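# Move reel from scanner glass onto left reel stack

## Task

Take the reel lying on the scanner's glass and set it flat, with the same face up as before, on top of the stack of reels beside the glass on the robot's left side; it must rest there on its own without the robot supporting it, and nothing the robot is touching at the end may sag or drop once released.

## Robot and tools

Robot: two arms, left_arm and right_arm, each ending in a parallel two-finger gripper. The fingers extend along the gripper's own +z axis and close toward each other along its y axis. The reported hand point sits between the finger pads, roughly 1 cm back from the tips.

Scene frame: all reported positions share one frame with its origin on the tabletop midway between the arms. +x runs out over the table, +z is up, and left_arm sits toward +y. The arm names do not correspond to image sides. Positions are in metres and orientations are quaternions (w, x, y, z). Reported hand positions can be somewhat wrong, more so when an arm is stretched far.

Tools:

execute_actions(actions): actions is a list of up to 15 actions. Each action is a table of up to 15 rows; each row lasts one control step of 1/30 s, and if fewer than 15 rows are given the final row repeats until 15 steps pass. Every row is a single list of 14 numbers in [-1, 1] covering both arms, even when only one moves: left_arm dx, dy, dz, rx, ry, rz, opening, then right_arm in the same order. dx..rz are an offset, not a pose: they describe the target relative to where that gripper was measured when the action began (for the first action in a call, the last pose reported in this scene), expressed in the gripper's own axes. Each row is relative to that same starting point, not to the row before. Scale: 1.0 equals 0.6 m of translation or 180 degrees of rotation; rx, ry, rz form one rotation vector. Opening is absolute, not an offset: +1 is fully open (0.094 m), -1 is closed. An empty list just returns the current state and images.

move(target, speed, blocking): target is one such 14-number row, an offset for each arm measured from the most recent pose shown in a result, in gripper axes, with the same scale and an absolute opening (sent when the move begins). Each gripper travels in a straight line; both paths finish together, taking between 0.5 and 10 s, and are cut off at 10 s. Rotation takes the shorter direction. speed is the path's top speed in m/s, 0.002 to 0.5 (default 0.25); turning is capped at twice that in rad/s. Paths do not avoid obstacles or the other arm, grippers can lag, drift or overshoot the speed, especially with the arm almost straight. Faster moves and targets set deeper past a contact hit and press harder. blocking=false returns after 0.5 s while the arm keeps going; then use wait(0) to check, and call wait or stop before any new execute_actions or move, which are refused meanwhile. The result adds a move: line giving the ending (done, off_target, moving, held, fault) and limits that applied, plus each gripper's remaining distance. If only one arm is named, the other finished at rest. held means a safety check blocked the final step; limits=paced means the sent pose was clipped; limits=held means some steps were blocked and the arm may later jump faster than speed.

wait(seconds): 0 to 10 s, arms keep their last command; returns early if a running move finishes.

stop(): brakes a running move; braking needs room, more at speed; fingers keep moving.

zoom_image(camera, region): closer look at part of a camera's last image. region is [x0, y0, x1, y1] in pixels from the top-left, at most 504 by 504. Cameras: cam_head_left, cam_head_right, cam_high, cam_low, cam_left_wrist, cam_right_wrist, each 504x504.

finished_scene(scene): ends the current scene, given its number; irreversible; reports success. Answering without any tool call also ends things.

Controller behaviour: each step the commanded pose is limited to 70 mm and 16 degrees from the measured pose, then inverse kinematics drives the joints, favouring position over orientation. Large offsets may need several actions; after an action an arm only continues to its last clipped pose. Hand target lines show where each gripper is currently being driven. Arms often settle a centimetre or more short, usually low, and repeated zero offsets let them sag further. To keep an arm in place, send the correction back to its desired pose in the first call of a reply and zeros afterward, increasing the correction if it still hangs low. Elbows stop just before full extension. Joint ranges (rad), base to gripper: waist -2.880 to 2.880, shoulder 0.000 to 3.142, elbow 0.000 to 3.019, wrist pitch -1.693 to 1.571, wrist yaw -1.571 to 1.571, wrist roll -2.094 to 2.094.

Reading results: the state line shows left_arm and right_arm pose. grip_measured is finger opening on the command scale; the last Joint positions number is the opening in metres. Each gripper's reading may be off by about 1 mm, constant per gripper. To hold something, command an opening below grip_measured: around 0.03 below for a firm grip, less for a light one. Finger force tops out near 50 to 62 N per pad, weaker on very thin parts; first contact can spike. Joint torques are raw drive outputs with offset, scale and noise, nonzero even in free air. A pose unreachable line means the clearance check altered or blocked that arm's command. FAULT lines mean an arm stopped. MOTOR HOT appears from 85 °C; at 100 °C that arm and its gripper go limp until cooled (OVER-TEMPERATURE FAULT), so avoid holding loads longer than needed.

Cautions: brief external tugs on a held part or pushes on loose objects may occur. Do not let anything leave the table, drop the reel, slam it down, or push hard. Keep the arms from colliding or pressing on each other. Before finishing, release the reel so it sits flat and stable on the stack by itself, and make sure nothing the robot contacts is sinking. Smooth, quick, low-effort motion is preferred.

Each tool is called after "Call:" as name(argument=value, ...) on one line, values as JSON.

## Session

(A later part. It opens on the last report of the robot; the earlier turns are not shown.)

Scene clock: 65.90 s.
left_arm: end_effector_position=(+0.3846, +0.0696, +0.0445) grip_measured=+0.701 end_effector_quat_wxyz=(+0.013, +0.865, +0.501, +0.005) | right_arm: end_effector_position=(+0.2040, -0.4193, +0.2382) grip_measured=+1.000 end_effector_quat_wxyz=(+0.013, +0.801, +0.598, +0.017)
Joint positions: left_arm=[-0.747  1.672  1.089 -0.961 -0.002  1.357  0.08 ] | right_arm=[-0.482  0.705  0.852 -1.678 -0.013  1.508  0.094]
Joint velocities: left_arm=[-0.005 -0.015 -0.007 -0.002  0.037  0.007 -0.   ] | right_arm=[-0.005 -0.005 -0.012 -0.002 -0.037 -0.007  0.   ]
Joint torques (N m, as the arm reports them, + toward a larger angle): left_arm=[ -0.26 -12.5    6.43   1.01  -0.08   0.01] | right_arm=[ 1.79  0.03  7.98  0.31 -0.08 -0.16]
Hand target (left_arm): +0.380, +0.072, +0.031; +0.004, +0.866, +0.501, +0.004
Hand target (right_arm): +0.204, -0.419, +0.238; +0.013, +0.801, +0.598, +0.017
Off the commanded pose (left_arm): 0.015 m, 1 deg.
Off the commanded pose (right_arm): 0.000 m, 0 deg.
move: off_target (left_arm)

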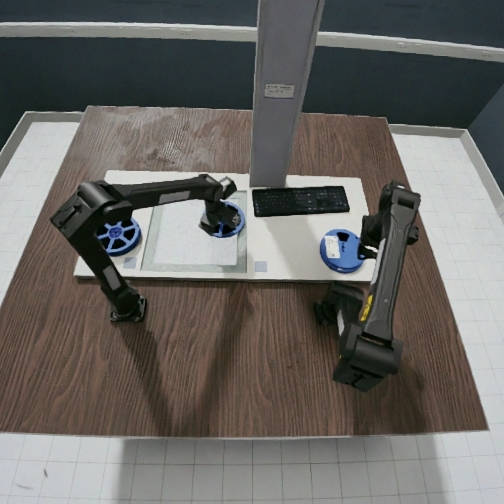

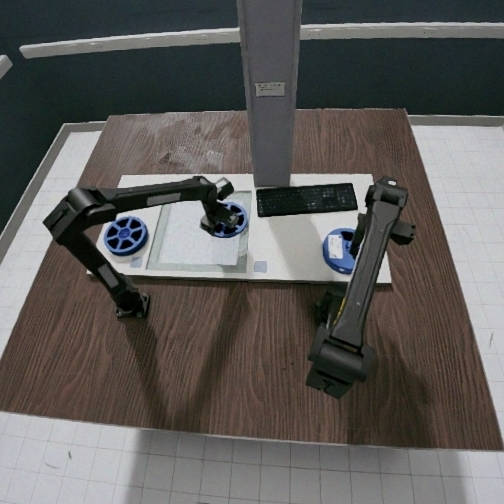

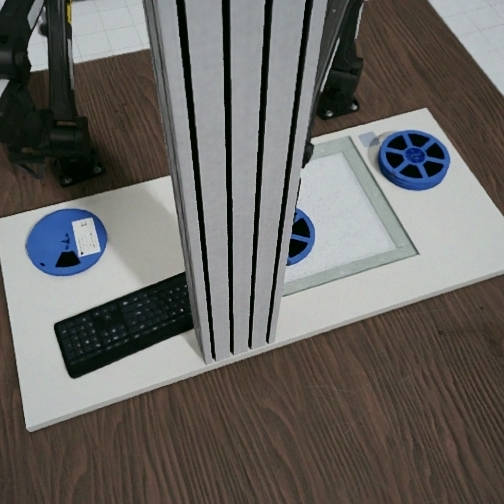

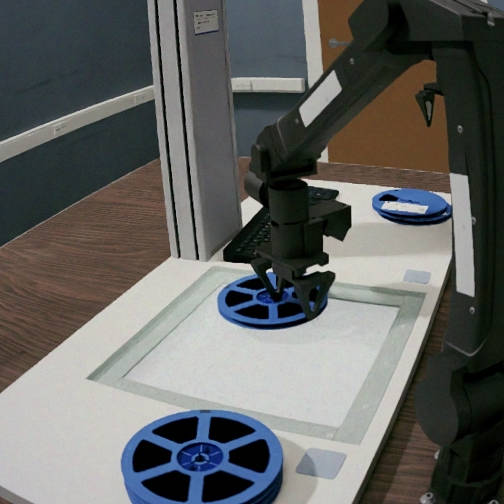

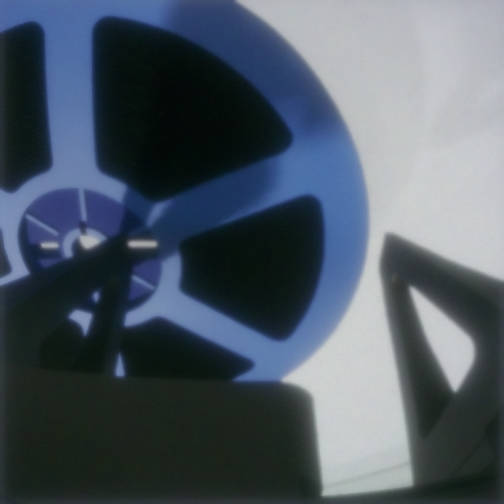

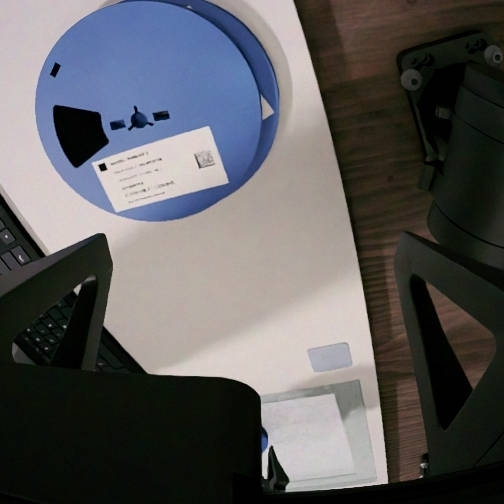

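Call:
execute_actions(actions=[[[0,0,-0.012,0,0,0,0.7,0,0,0,0,0,0,1]],[[0,-0.014,0,0,0,0,0.7,0,0,0,0,0,0,1]],[[0,0,0.025,0,0,0,0.7,0,0,0,0,0,0,1]],[[0,0,0.015,0,0,0,0.7,0,0,0,0,0,0,1]]])

Call:
zoom_image(camera="cam_low", region=[200, 230, 360, 350])

Scene clock: 74.20 s.
left_arm: end_effector_position=(+0.3849, +0.0694, +0.0446) grip_measured=+0.701 end_effector_quat_wxyz=(+0.023, +0.865, +0.501, +0.008) | right_arm: end_effector_position=(+0.2040, -0.4193, +0.2382) grip_measured=+1.000 end_effector_quat_wxyz=(+0.013, +0.801, +0.598, +0.017)
Joint positions: left_arm=[-0.747  1.66   1.073 -0.934 -0.002  1.357  0.08 ] | right_arm=[-0.482  0.705  0.852 -1.678 -0.013  1.508  0.094]
Joint velocities: left_arm=[ 0.015 -0.015 -0.002  0.002 -0.037  0.007 -0.   ] | right_arm=[-0.015  0.005  0.002  0.007  0.037 -0.037  0.   ]
Joint torques (N m, as the arm reports them, + toward a larger angle): left_arm=[  0.18 -12.82   7.35   0.86   0.05   0.05] | right_arm=[ 1.76 -0.07  8.01  0.32 -0.08 -0.17]
Hand target (left_arm): +0.383, +0.071, +0.036; +0.020, +0.865, +0.501, +0.007
Hand target (right_arm): +0.204, -0.419, +0.238; +0.013, +0.801, +0.598, +0.017
Off the commanded pose (left_arm): 0.009 m, 0 deg.
Off the commanded pose (right_arm): 0.000 m, 0 deg.

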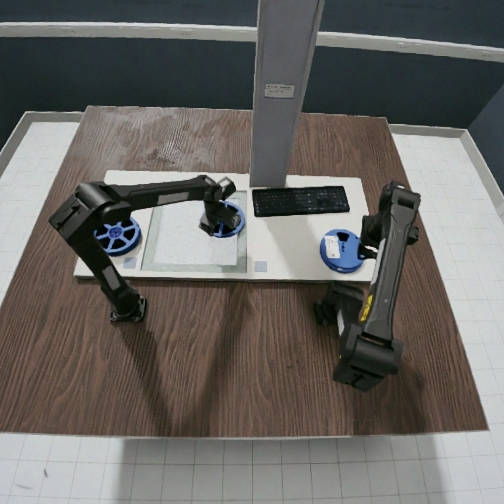

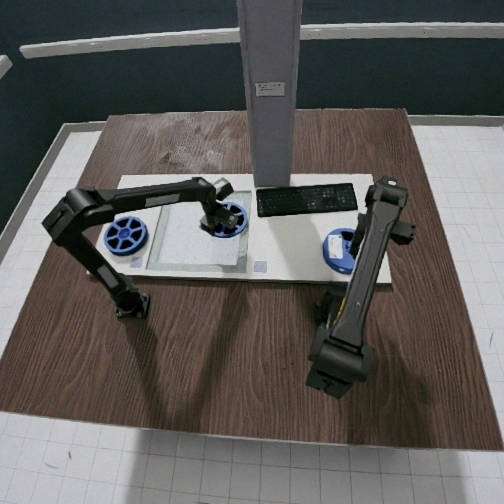

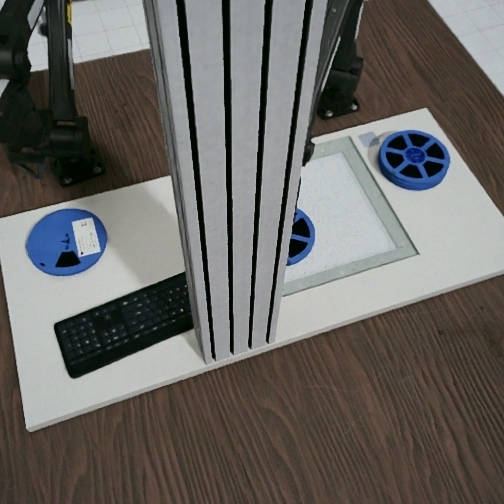

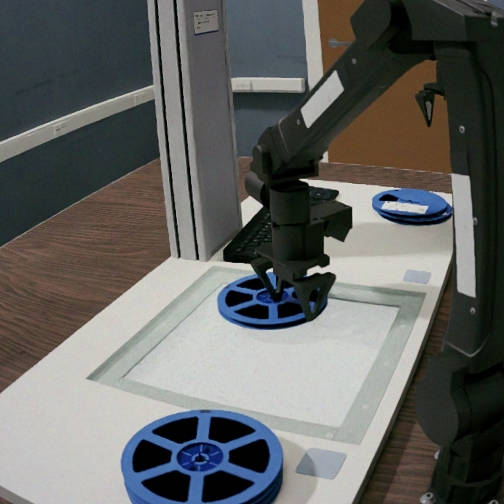

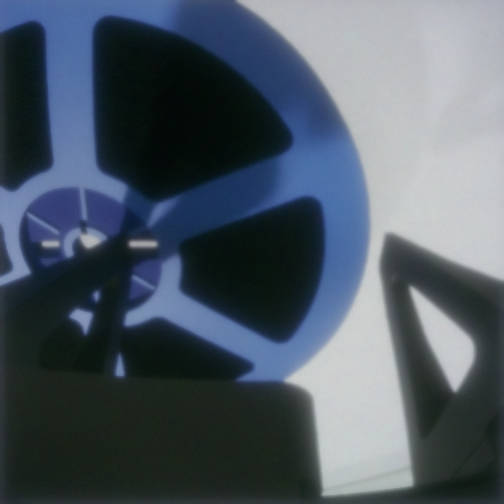

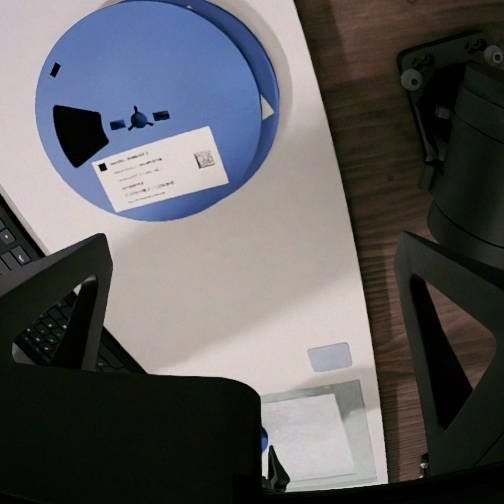

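Region (200, 230, 360, 350) of cam_low's 504x504 image, scaled by 3.150, with more detail than that image has; it fills the top 378 rows of this view, and the rest is white.

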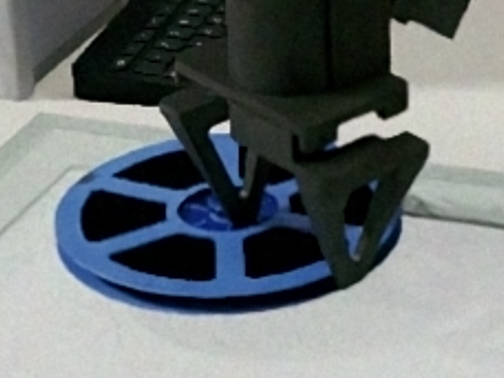

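Call:
execute_actions(actions=[[[0,0,0.012,0,0,0,0.55,0,0,0,0,0,0,1]],[[0,0,0.012,0,0,0,0.42,0,0,0,0,0,0,1]],[[0,0,0.012,0,0,0,0.3,0,0,0,0,0,0,1]],[[0,0,0.012,0,0,0,0.3,0,0,0,0,0,0,1]]])

Call:
zoom_image(camera="cam_low", region=[200, 230, 360, 350])

Scene clock: 80.63 s.
left_arm: end_effector_position=(+0.3869, +0.0676, +0.0446) grip_measured=+0.312 end_effector_quat_wxyz=(+0.028, +0.865, +0.501, +0.010) | right_arm: end_effector_position=(+0.2040, -0.4193, +0.2382) grip_measured=+1.000 end_effector_quat_wxyz=(+0.013, +0.801, +0.598, +0.017)
Joint positions: left_arm=[-0.747  1.66   1.073 -0.924 -0.002  1.357  0.062] | right_arm=[-0.482  0.705  0.852 -1.678 -0.013  1.508  0.094]
Joint velocities: left_arm=[-0.015 -0.005 -0.002  0.007 -0.037 -0.007 -0.   ] | right_arm=[-0.005 -0.005 -0.007  0.007  0.066 -0.051  0.   ]
Joint torques (N m, as the arm reports them, + toward a larger angle): left_arm=[  0.14 -12.95   7.53   1.02   0.06   0.04] | right_arm=[ 1.88 -0.04  8.    0.3  -0.07 -0.16]
Hand target (left_arm): +0.387, +0.067, +0.037; +0.028, +0.865, +0.501, +0.010
Hand target (right_arm): +0.204, -0.419, +0.238; +0.013, +0.801, +0.598, +0.017
Off the commanded pose (left_arm): 0.007 m, 0 deg.
Off the commanded pose (right_arm): 0.000 m, 0 deg.

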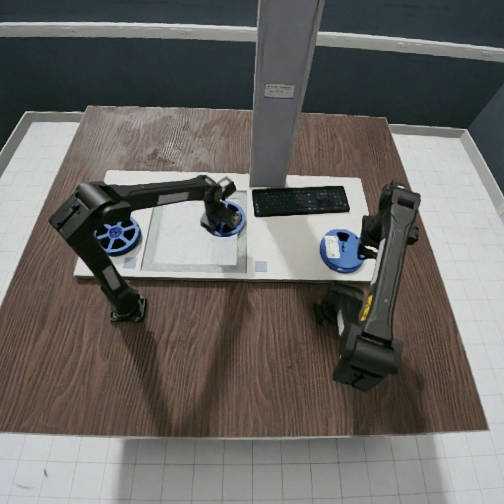

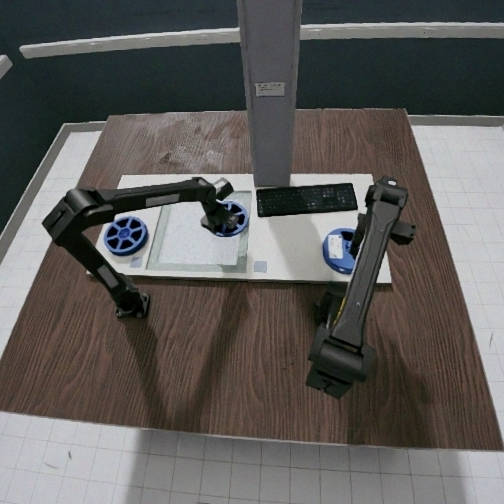

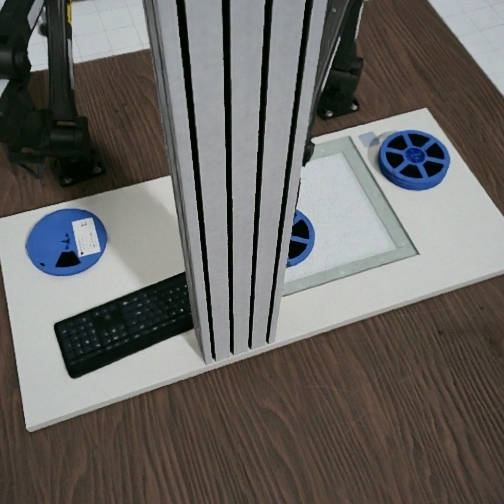

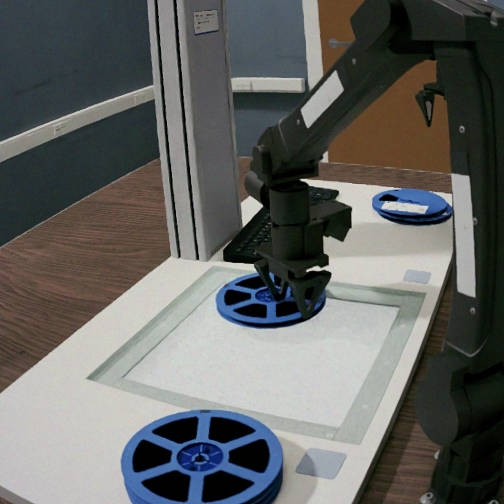

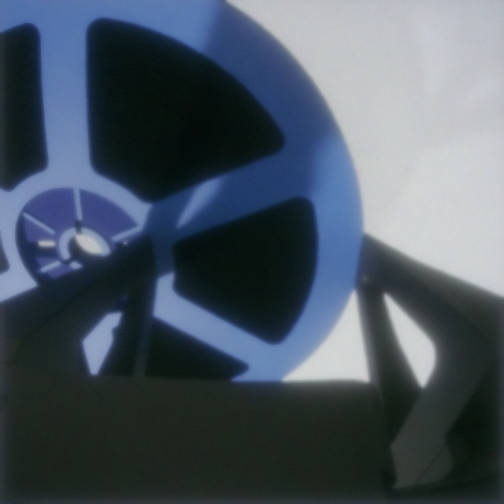

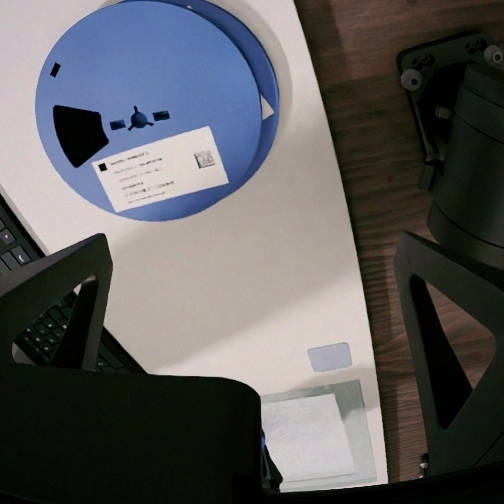

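Region (200, 230, 360, 350) of cam_low's 504x504 image, scaled by 3.150, with more detail than that image has; it fills the top 378 rows of this view, and the rest is white.

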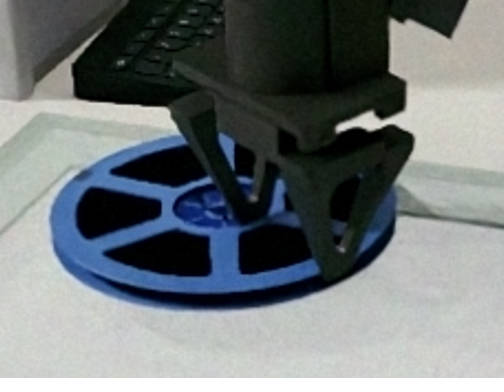

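Call:
execute_actions(actions=[[[0,0,0.012,0,0,0,0.25,0,0,0,0,0,0,1]],[[0,0,0.012,0,0,0,0.25,0,0,0,0,0,0,1]]])

Scene clock: 84.27 s.
left_arm: end_effector_position=(+0.3871, +0.0674, +0.0446) grip_measured=+0.286 end_effector_quat_wxyz=(+0.029, +0.865, +0.501, +0.010) | right_arm: end_effector_position=(+0.2040, -0.4193, +0.2382) grip_measured=+1.000 end_effector_quat_wxyz=(+0.013, +0.801, +0.598, +0.017)
Joint positions: left_arm=[-0.747  1.66   1.073 -0.922 -0.002  1.357  0.06 ] | right_arm=[-0.482  0.705  0.852 -1.678 -0.013  1.508  0.094]
Joint velocities: left_arm=[-0.005 -0.024  0.002  0.012  0.007  0.066 -0.001] | right_arm=[ 0.005  0.005 -0.007  0.002 -0.11  -0.066  0.   ]
Joint torques (N m, as the arm reports them, + toward a larger angle): left_arm=[  0.06 -12.99   7.57   1.04   0.05   0.03] | right_arm=[ 1.73 -0.11  8.02  0.3  -0.08 -0.17]
Hand target (left_arm): +0.387, +0.067, +0.037; +0.029, +0.865, +0.501, +0.010
Hand target (right_arm): +0.204, -0.419, +0.238; +0.013, +0.801, +0.598, +0.017
Off the commanded pose (left_arm): 0.007 m, 0 deg.
Off the commanded pose (right_arm): 0.000 m, 0 deg.

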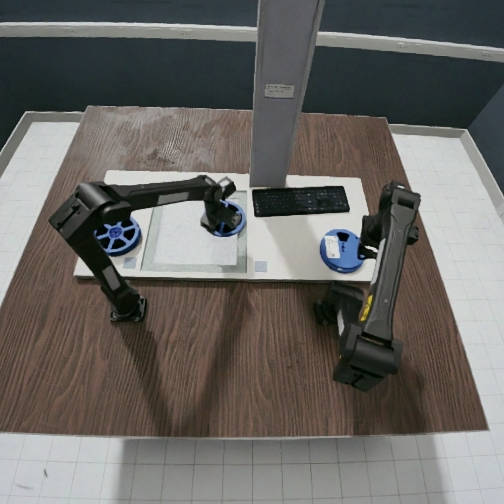

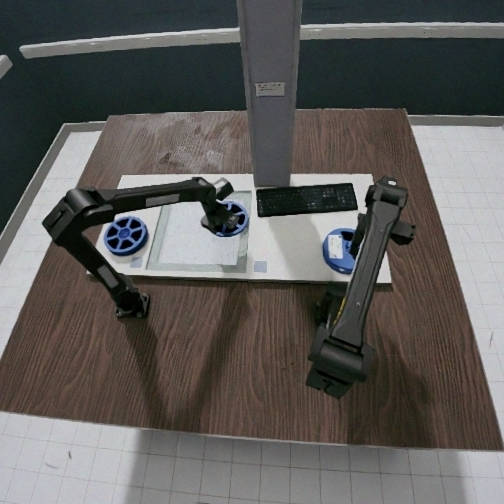

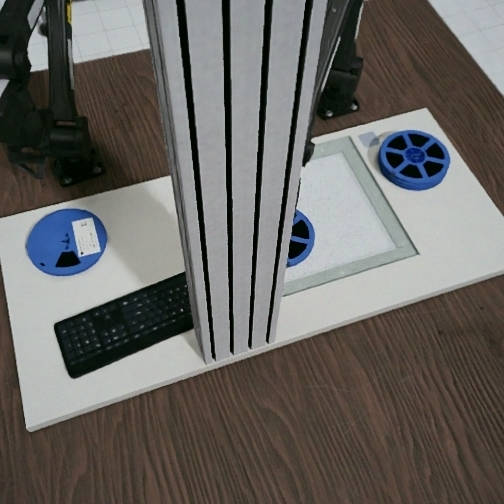

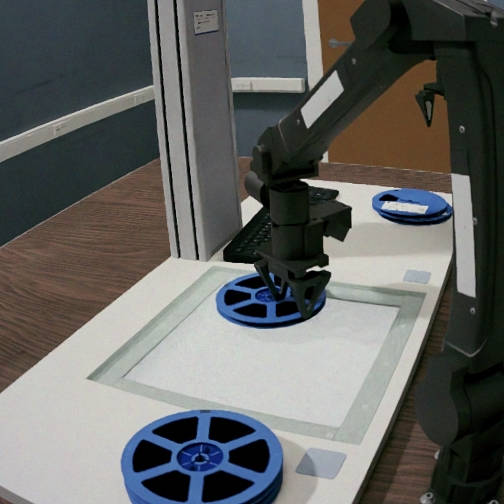

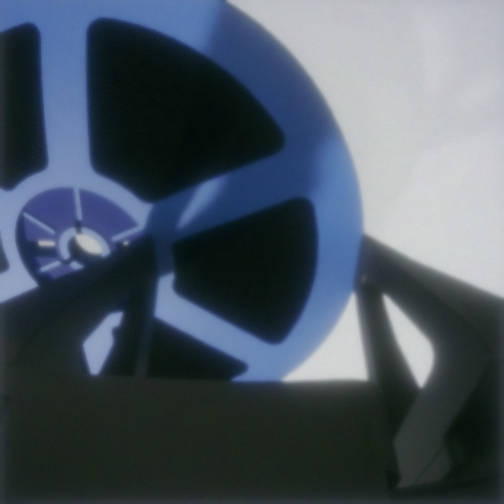

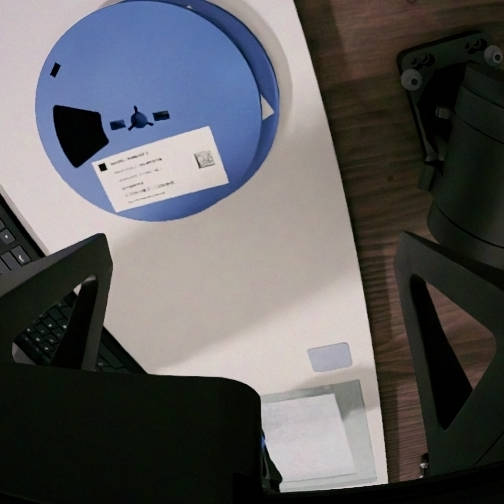

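It's gripping (0.286 vs 0.25). Try a slow lift.

Call:
move(target=[0, 0, -0.05, 0, 0, 0, 0.23, 0,0,0,0,0,0,1], speed=0.03)

Call:
zoom_image(camera="cam_low", region=[200, 230, 360, 350])

Scene clock: 89.30 s.
left_arm: end_effector_position=(+0.3757, +0.0777, +0.0537) grip_measured=+0.286 end_effector_quat_wxyz=(+0.007, +0.866, +0.501, +0.003) | right_arm: end_effector_position=(+0.2040, -0.4193, +0.2382) grip_measured=+1.000 end_effector_quat_wxyz=(+0.013, +0.801, +0.598, +0.017)
Joint positions: left_arm=[-0.747  1.638  1.073 -0.992 -0.002  1.357  0.06 ] | right_arm=[-0.482  0.705  0.852 -1.678 -0.013  1.508  0.094]
Joint velocities: left_arm=[ 0.015 -0.015 -0.017 -0.007 -0.051  0.022 -0.001] | right_arm=[-0.015 -0.015 -0.002 -0.017  0.051 -0.037  0.   ]
Joint torques (N m, as the arm reports them, + toward a larger angle): left_arm=[  0.45 -15.17  10.96  -0.15   0.05   0.04] | right_arm=[ 1.84 -0.08  8.01  0.3  -0.07 -0.17]
Hand target (left_arm): +0.386, +0.069, +0.075; +0.029, +0.865, +0.501, +0.010
Hand target (right_arm): +0.204, -0.419, +0.238; +0.013, +0.801, +0.598, +0.017
Off the commanded pose (left_arm): 0.025 m, 3 deg.
Off the commanded pose (right_arm): 0.000 m, 0 deg.
move: off_target (left_arm)

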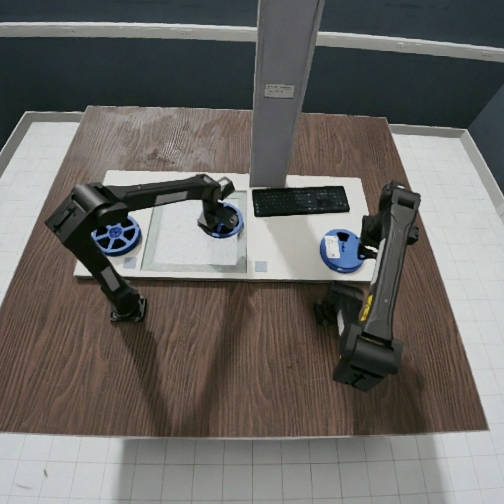

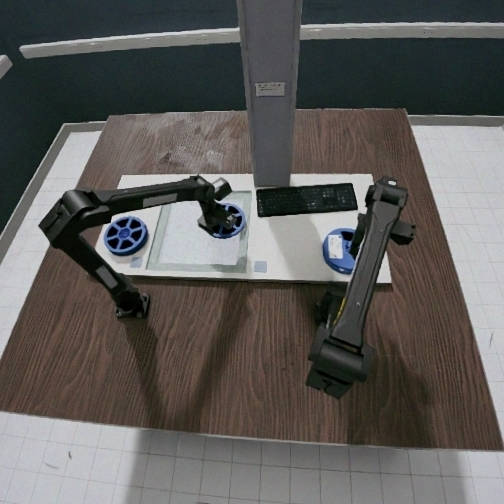

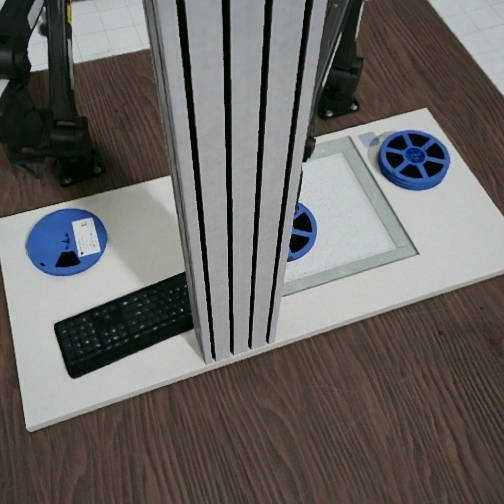

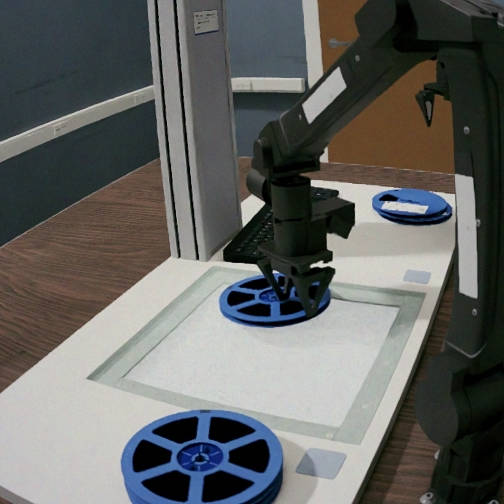

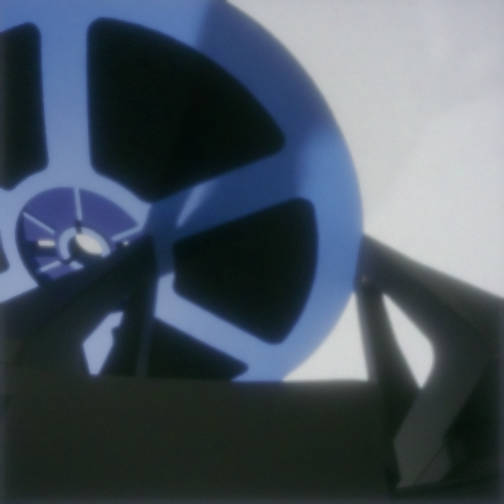

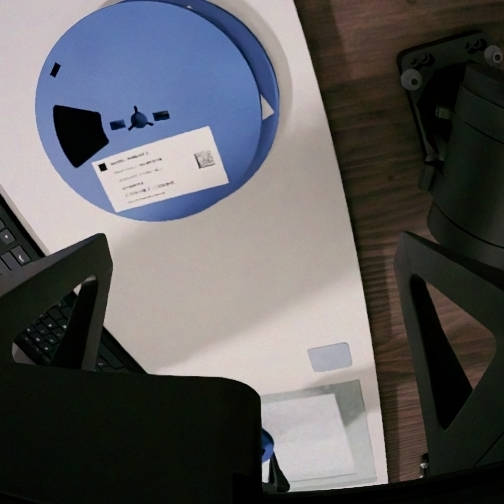

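Region (200, 230, 360, 350) of cam_low's 504x504 image, scaled by 3.150, with more detail than that image has; it fills the top 378 rows of this view, and the rest is white.

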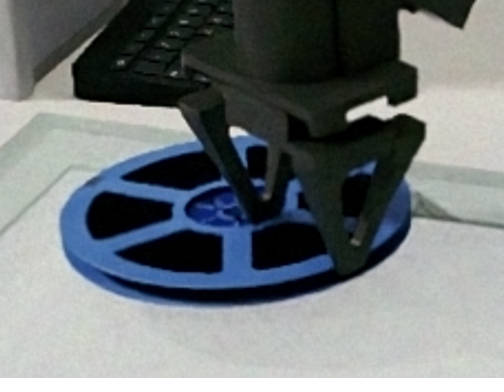

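Call:
move(target=[0, 0, -0.18, -0.026, -0.01, 0, 0.23, 0,0,0,0,0,0,1], speed=0.06)

Scene clock: 97.43 s.
left_arm: end_effector_position=(+0.3590, +0.0934, +0.1312) grip_measured=+0.287 end_effector_quat_wxyz=(+0.015, +0.867, +0.498, +0.000) | right_arm: end_effector_position=(+0.2040, -0.4193, +0.2382) grip_measured=+1.000 end_effector_quat_wxyz=(+0.013, +0.801, +0.598, +0.017)
Joint positions: left_arm=[-0.742  1.479  1.112 -1.176  0.009  1.368  0.06 ] | right_arm=[-0.482  0.705  0.852 -1.678 -0.013  1.508  0.094]
Joint velocities: left_arm=[-0.015 -0.015 -0.002 -0.002 -0.066 -0.022 -0.   ] | right_arm=[ 0.005 -0.005  0.002 -0.012 -0.007 -0.095  0.   ]
Joint torques (N m, as the arm reports them, + toward a larger angle): left_arm=[  0.39 -13.23  14.75  -0.08   0.2   -0.01] | right_arm=[ 1.84 -0.04  8.01  0.31 -0.08 -0.17]
Hand target (left_arm): +0.375, +0.079, +0.163; +0.050, +0.864, +0.500, +0.010
Hand target (right_arm): +0.204, -0.419, +0.238; +0.013, +0.801, +0.598, +0.017
Off the commanded pose (left_arm): 0.037 m, 4 deg.
Off the commanded pose (right_arm): 0.000 m, 0 deg.
move: off_target (left_arm)

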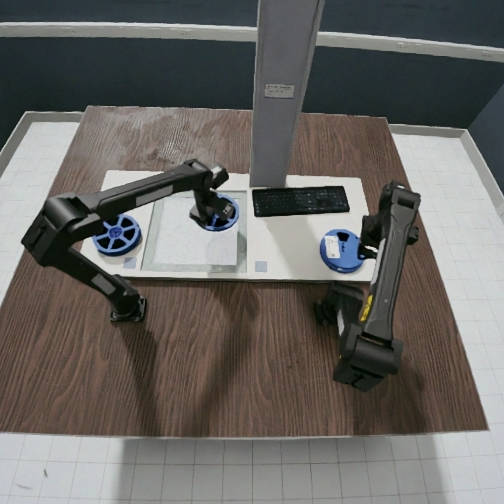

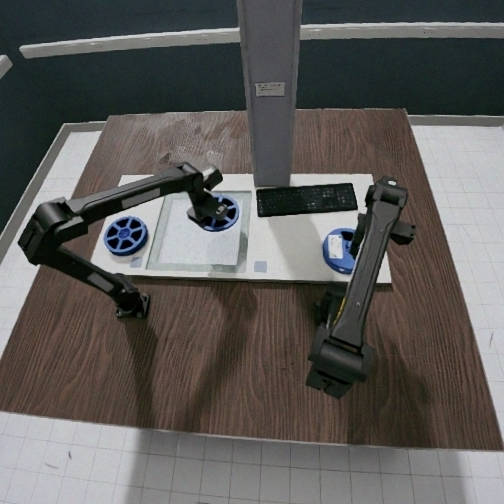

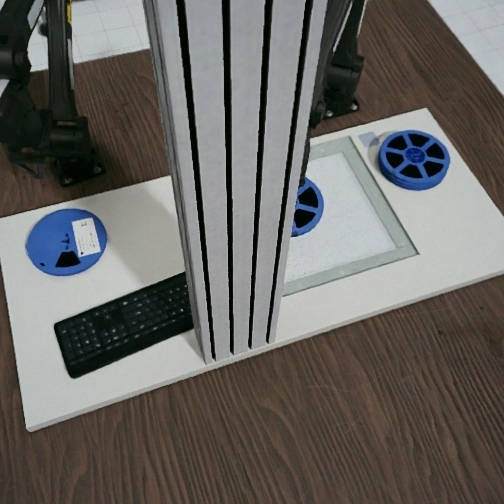

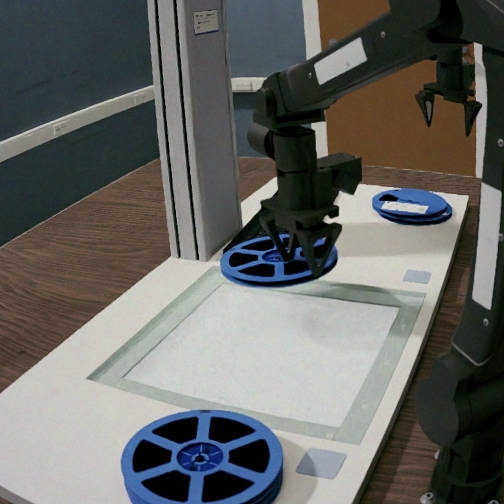

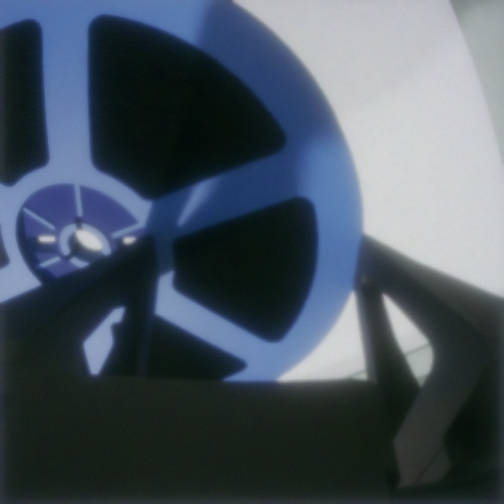

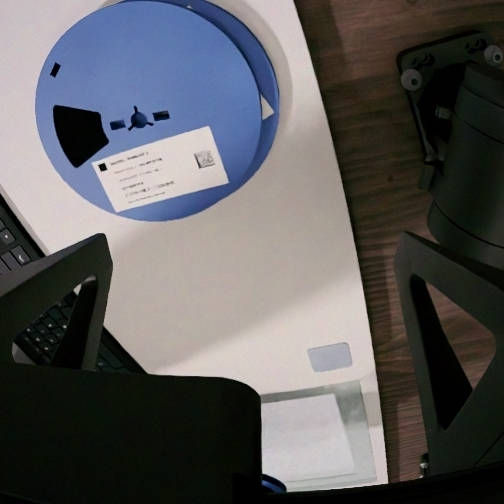

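Call:
move(target=[0.41, -0.38, -0.05, -0.02, 0, -0.24, 0.23, 0,0,0,0,0,0,1], speed=0.12)

Scene clock: 107.53 s.
left_arm: end_effector_position=(+0.2895, +0.4280, +0.1550) grip_measured=+0.232 end_effector_quat_wxyz=(+0.036, +0.617, +0.786, +0.016) | right_arm: end_effector_position=(+0.2040, -0.4193, +0.2382) grip_measured=+1.000 end_effector_quat_wxyz=(+0.013, +0.801, +0.598, +0.017)
Joint positions: left_arm=[ 0.237  0.946  0.742 -1.297  0.037  1.579  0.058] | right_arm=[-0.482  0.705  0.852 -1.678 -0.013  1.508  0.094]
Joint velocities: left_arm=[-0.015  0.005  0.012 -0.007 -0.007  0.095  0.002] | right_arm=[-0.005 -0.005  0.017  0.002 -0.022 -0.022  0.   ]
Joint torques (N m, as the arm reports them, + toward a larger angle): left_arm=[ 0.28 -5.36  9.18 -0.14  0.24  0.15] | right_arm=[ 1.84 -0.04  7.99  0.29 -0.08 -0.16]
Hand target (left_arm): +0.285, +0.427, +0.155; +0.035, +0.622, +0.782, +0.013
Hand target (right_arm): +0.204, -0.419, +0.238; +0.013, +0.801, +0.598, +0.017
Off the commanded pose (left_arm): 0.008 m, 1 deg.
Off the commanded pose (right_arm): 0.000 m, 0 deg.
move: done

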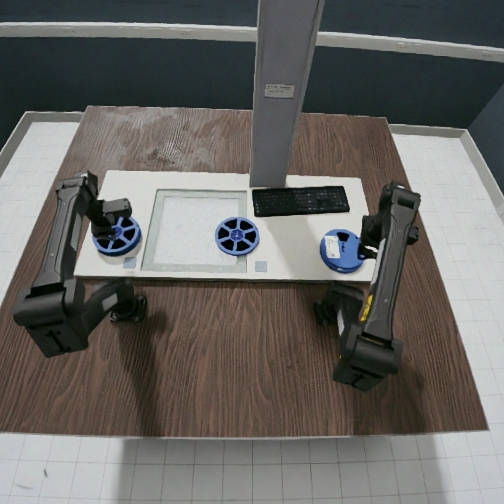

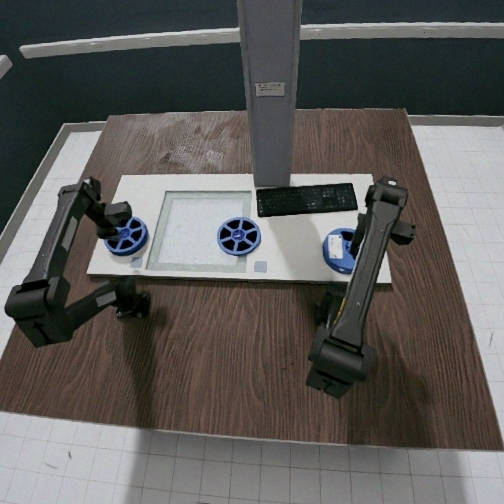

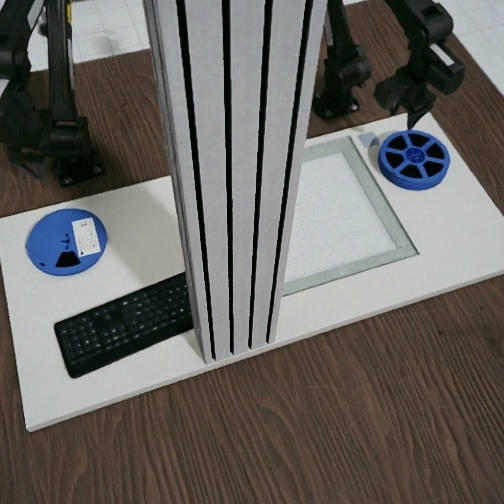

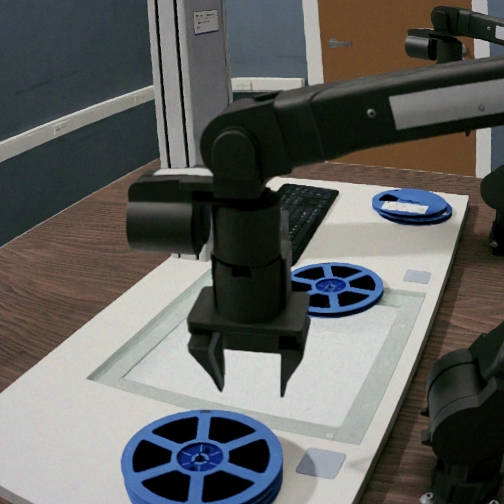

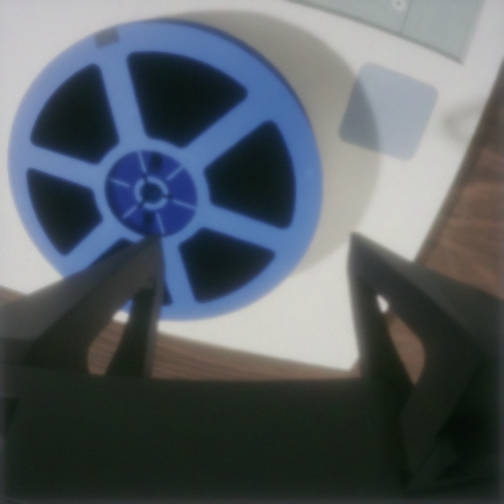

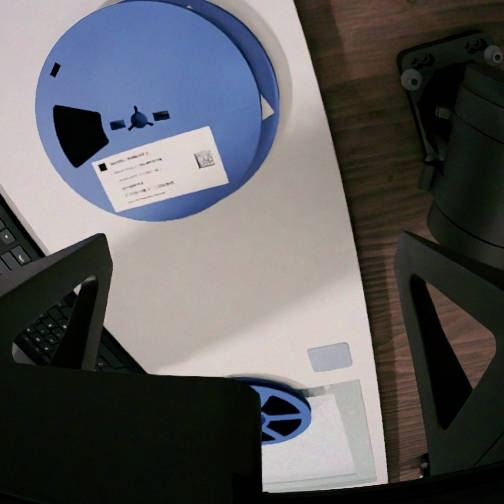

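Call:
move(target=[-0.67, -0.137, 0.1, 0.01, 0, 0.242, 0.7, 0.395,-0.124,0.063,-0.426,0.313,-0.312,0.0], speed=0.25)

Scene clock: 148.70 s.
left_arm: end_effector_position=(+0.2942, +0.0316, +0.0885) grip_measured=+0.698 end_effector_quat_wxyz=(-0.006, +0.862, +0.507, +0.011) | right_arm: end_effector_position=(+0.2100, -0.1706, +0.1990) grip_measured=+0.002 end_effector_quat_wxyz=(+0.155, +0.127, +0.714, +0.671)
Joint positions: left_arm=[-0.968  1.557  1.078 -1.102 -0.022  1.12   0.08 ] | right_arm=[ 0.236  0.026  0.039 -0.085 -0.798  1.468  0.047]
Joint velocities: left_arm=[-0.015  0.005  0.007  0.007 -0.037 -0.007  0.   ] | right_arm=[-0.015 -0.005 -0.007 -0.002  0.022 -0.037 -0.   ]
Joint torques (N m, as the arm reports them, + toward a larger angle): left_arm=[ -0.05 -12.47  13.32   0.59  -0.12   0.16] | right_arm=[ 1.72  3.74  9.25  1.39 -0.17 -0.29]
Hand target (left_arm): +0.308, +0.011, +0.106; +0.025, +0.865, +0.501, +0.015
Hand target (right_arm): +0.210, -0.171, +0.199; +0.155, +0.128, +0.714, +0.671
Off the commanded pose (left_arm): 0.026 m, 3 deg.
Off the commanded pose (right_arm): 0.009 m, 12 deg.
move: held (right_arm), off_target (left_arm); limits=paced,held; held on 5 of 138 steps (right_arm), including the last (right_arm)
pose unreachable (right arm): on one or more control steps of this call, first in action 0 (counted from 0), this arm could not follow its commanded pose, so it was not sent that pose on those steps. On the call's last step it was still not sent that pose. It may still have moved: this result reports where it is.
cause: the commanded pose would bring two parts of the arm too close to each other (its shoulder (the part past joint 1) and its forearm (the part past joint 3), with joints 2 (shoulder) and 3 (elbow) between them).

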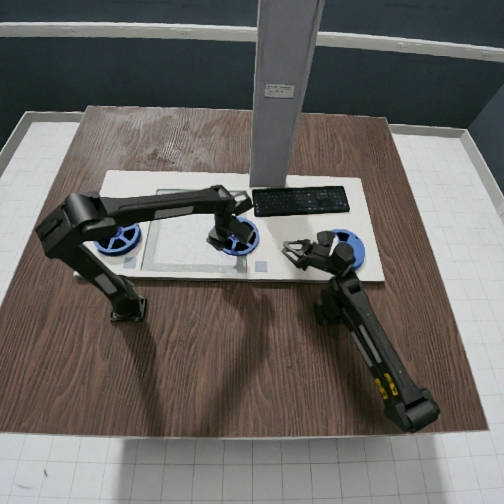

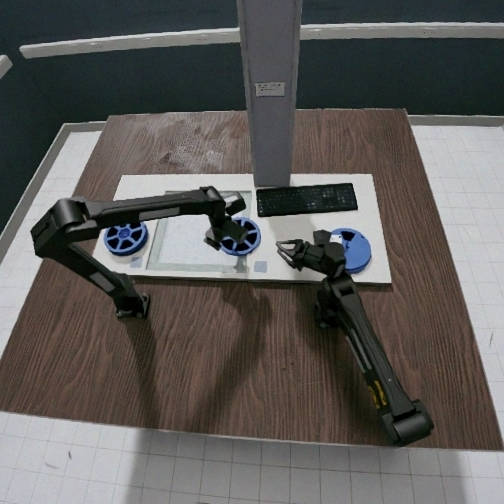

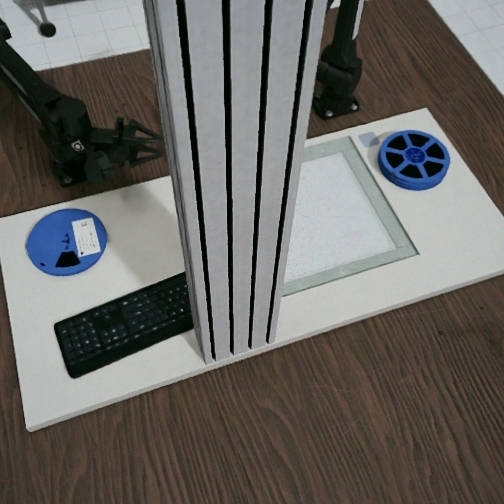

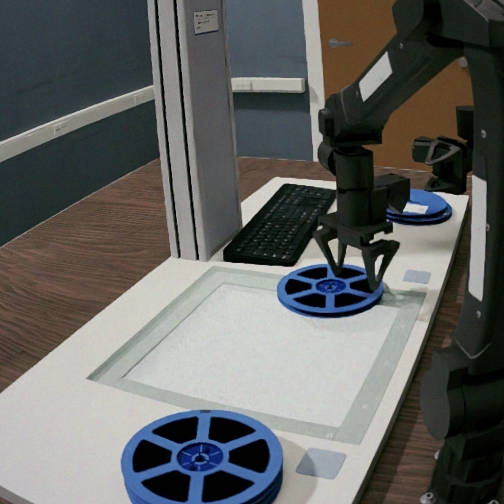

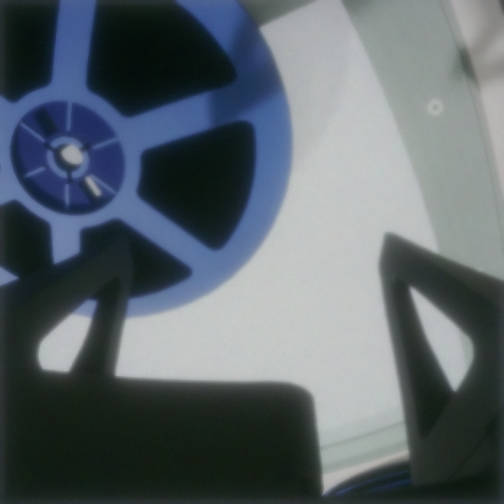

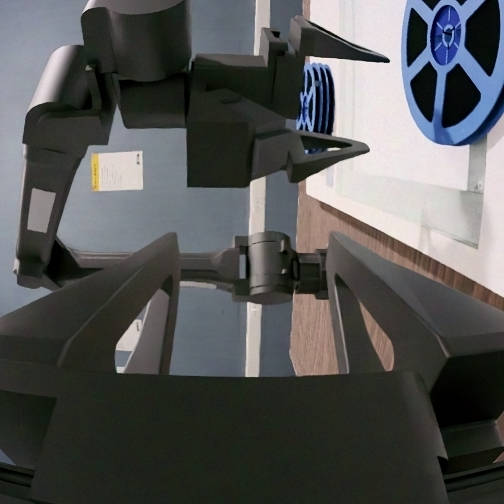

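Call:
move(target=[-0.025, 0.035, 0.04, -0.015, -0.005, 0, 0.7, 0,0,0,0,0,0,0], speed=0.08)

Scene clock: 152.27 s.
left_arm: end_effector_position=(+0.3046, +0.0141, +0.0627) grip_measured=+0.698 end_effector_quat_wxyz=(+0.011, +0.863, +0.505, +0.013) | right_arm: end_effector_position=(+0.2100, -0.1706, +0.1990) grip_measured=+0.002 end_effector_quat_wxyz=(+0.155, +0.127, +0.714, +0.671)
Joint positions: left_arm=[-0.973  1.62   1.078 -1.005 -0.025  1.121  0.08 ] | right_arm=[ 0.236  0.026  0.039 -0.085 -0.798  1.468  0.047]
Joint velocities: left_arm=[-0.005 -0.015 -0.002  0.002  0.051 -0.066  0.001] | right_arm=[-0.005 -0.005 -0.002 -0.007 -0.022 -0.051  0.001]
Joint torques (N m, as the arm reports them, + toward a larger angle): left_arm=[ -0.17 -13.5    8.55   0.72  -0.12  -0.04] | right_arm=[ 1.79  3.72  9.21  1.58 -0.17 -0.27]
Hand target (left_arm): +0.305, +0.009, +0.064; +0.019, +0.862, +0.507, +0.016
Hand target (right_arm): +0.210, -0.171, +0.199; +0.155, +0.127, +0.714, +0.671
Off the commanded pose (left_arm): 0.006 m, 1 deg.
Off the commanded pose (right_arm): 0.000 m, 0 deg.
move: done

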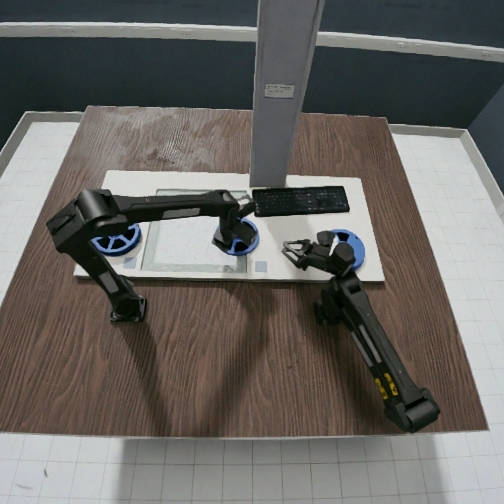

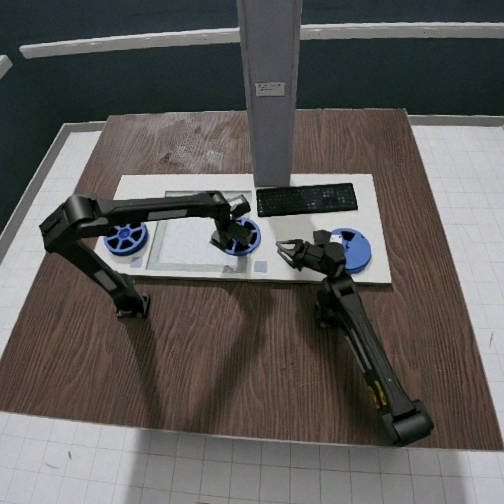

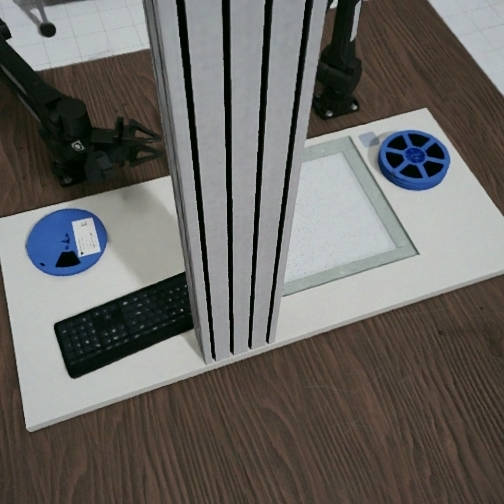

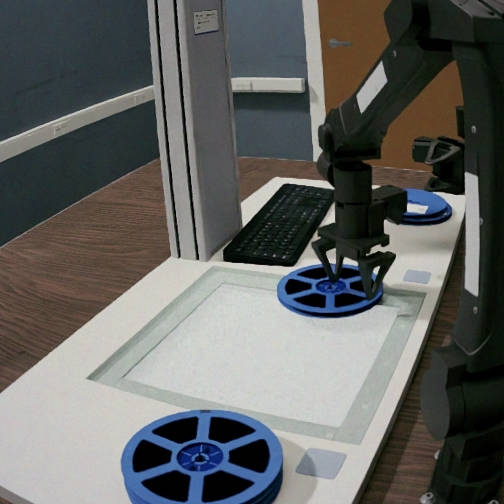

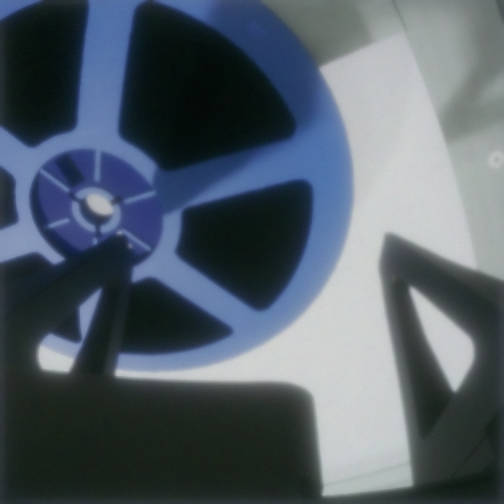

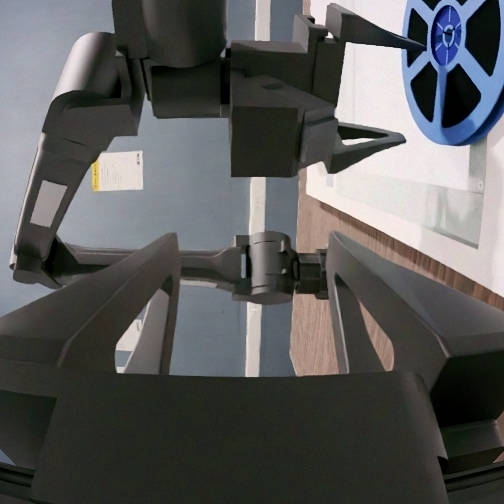

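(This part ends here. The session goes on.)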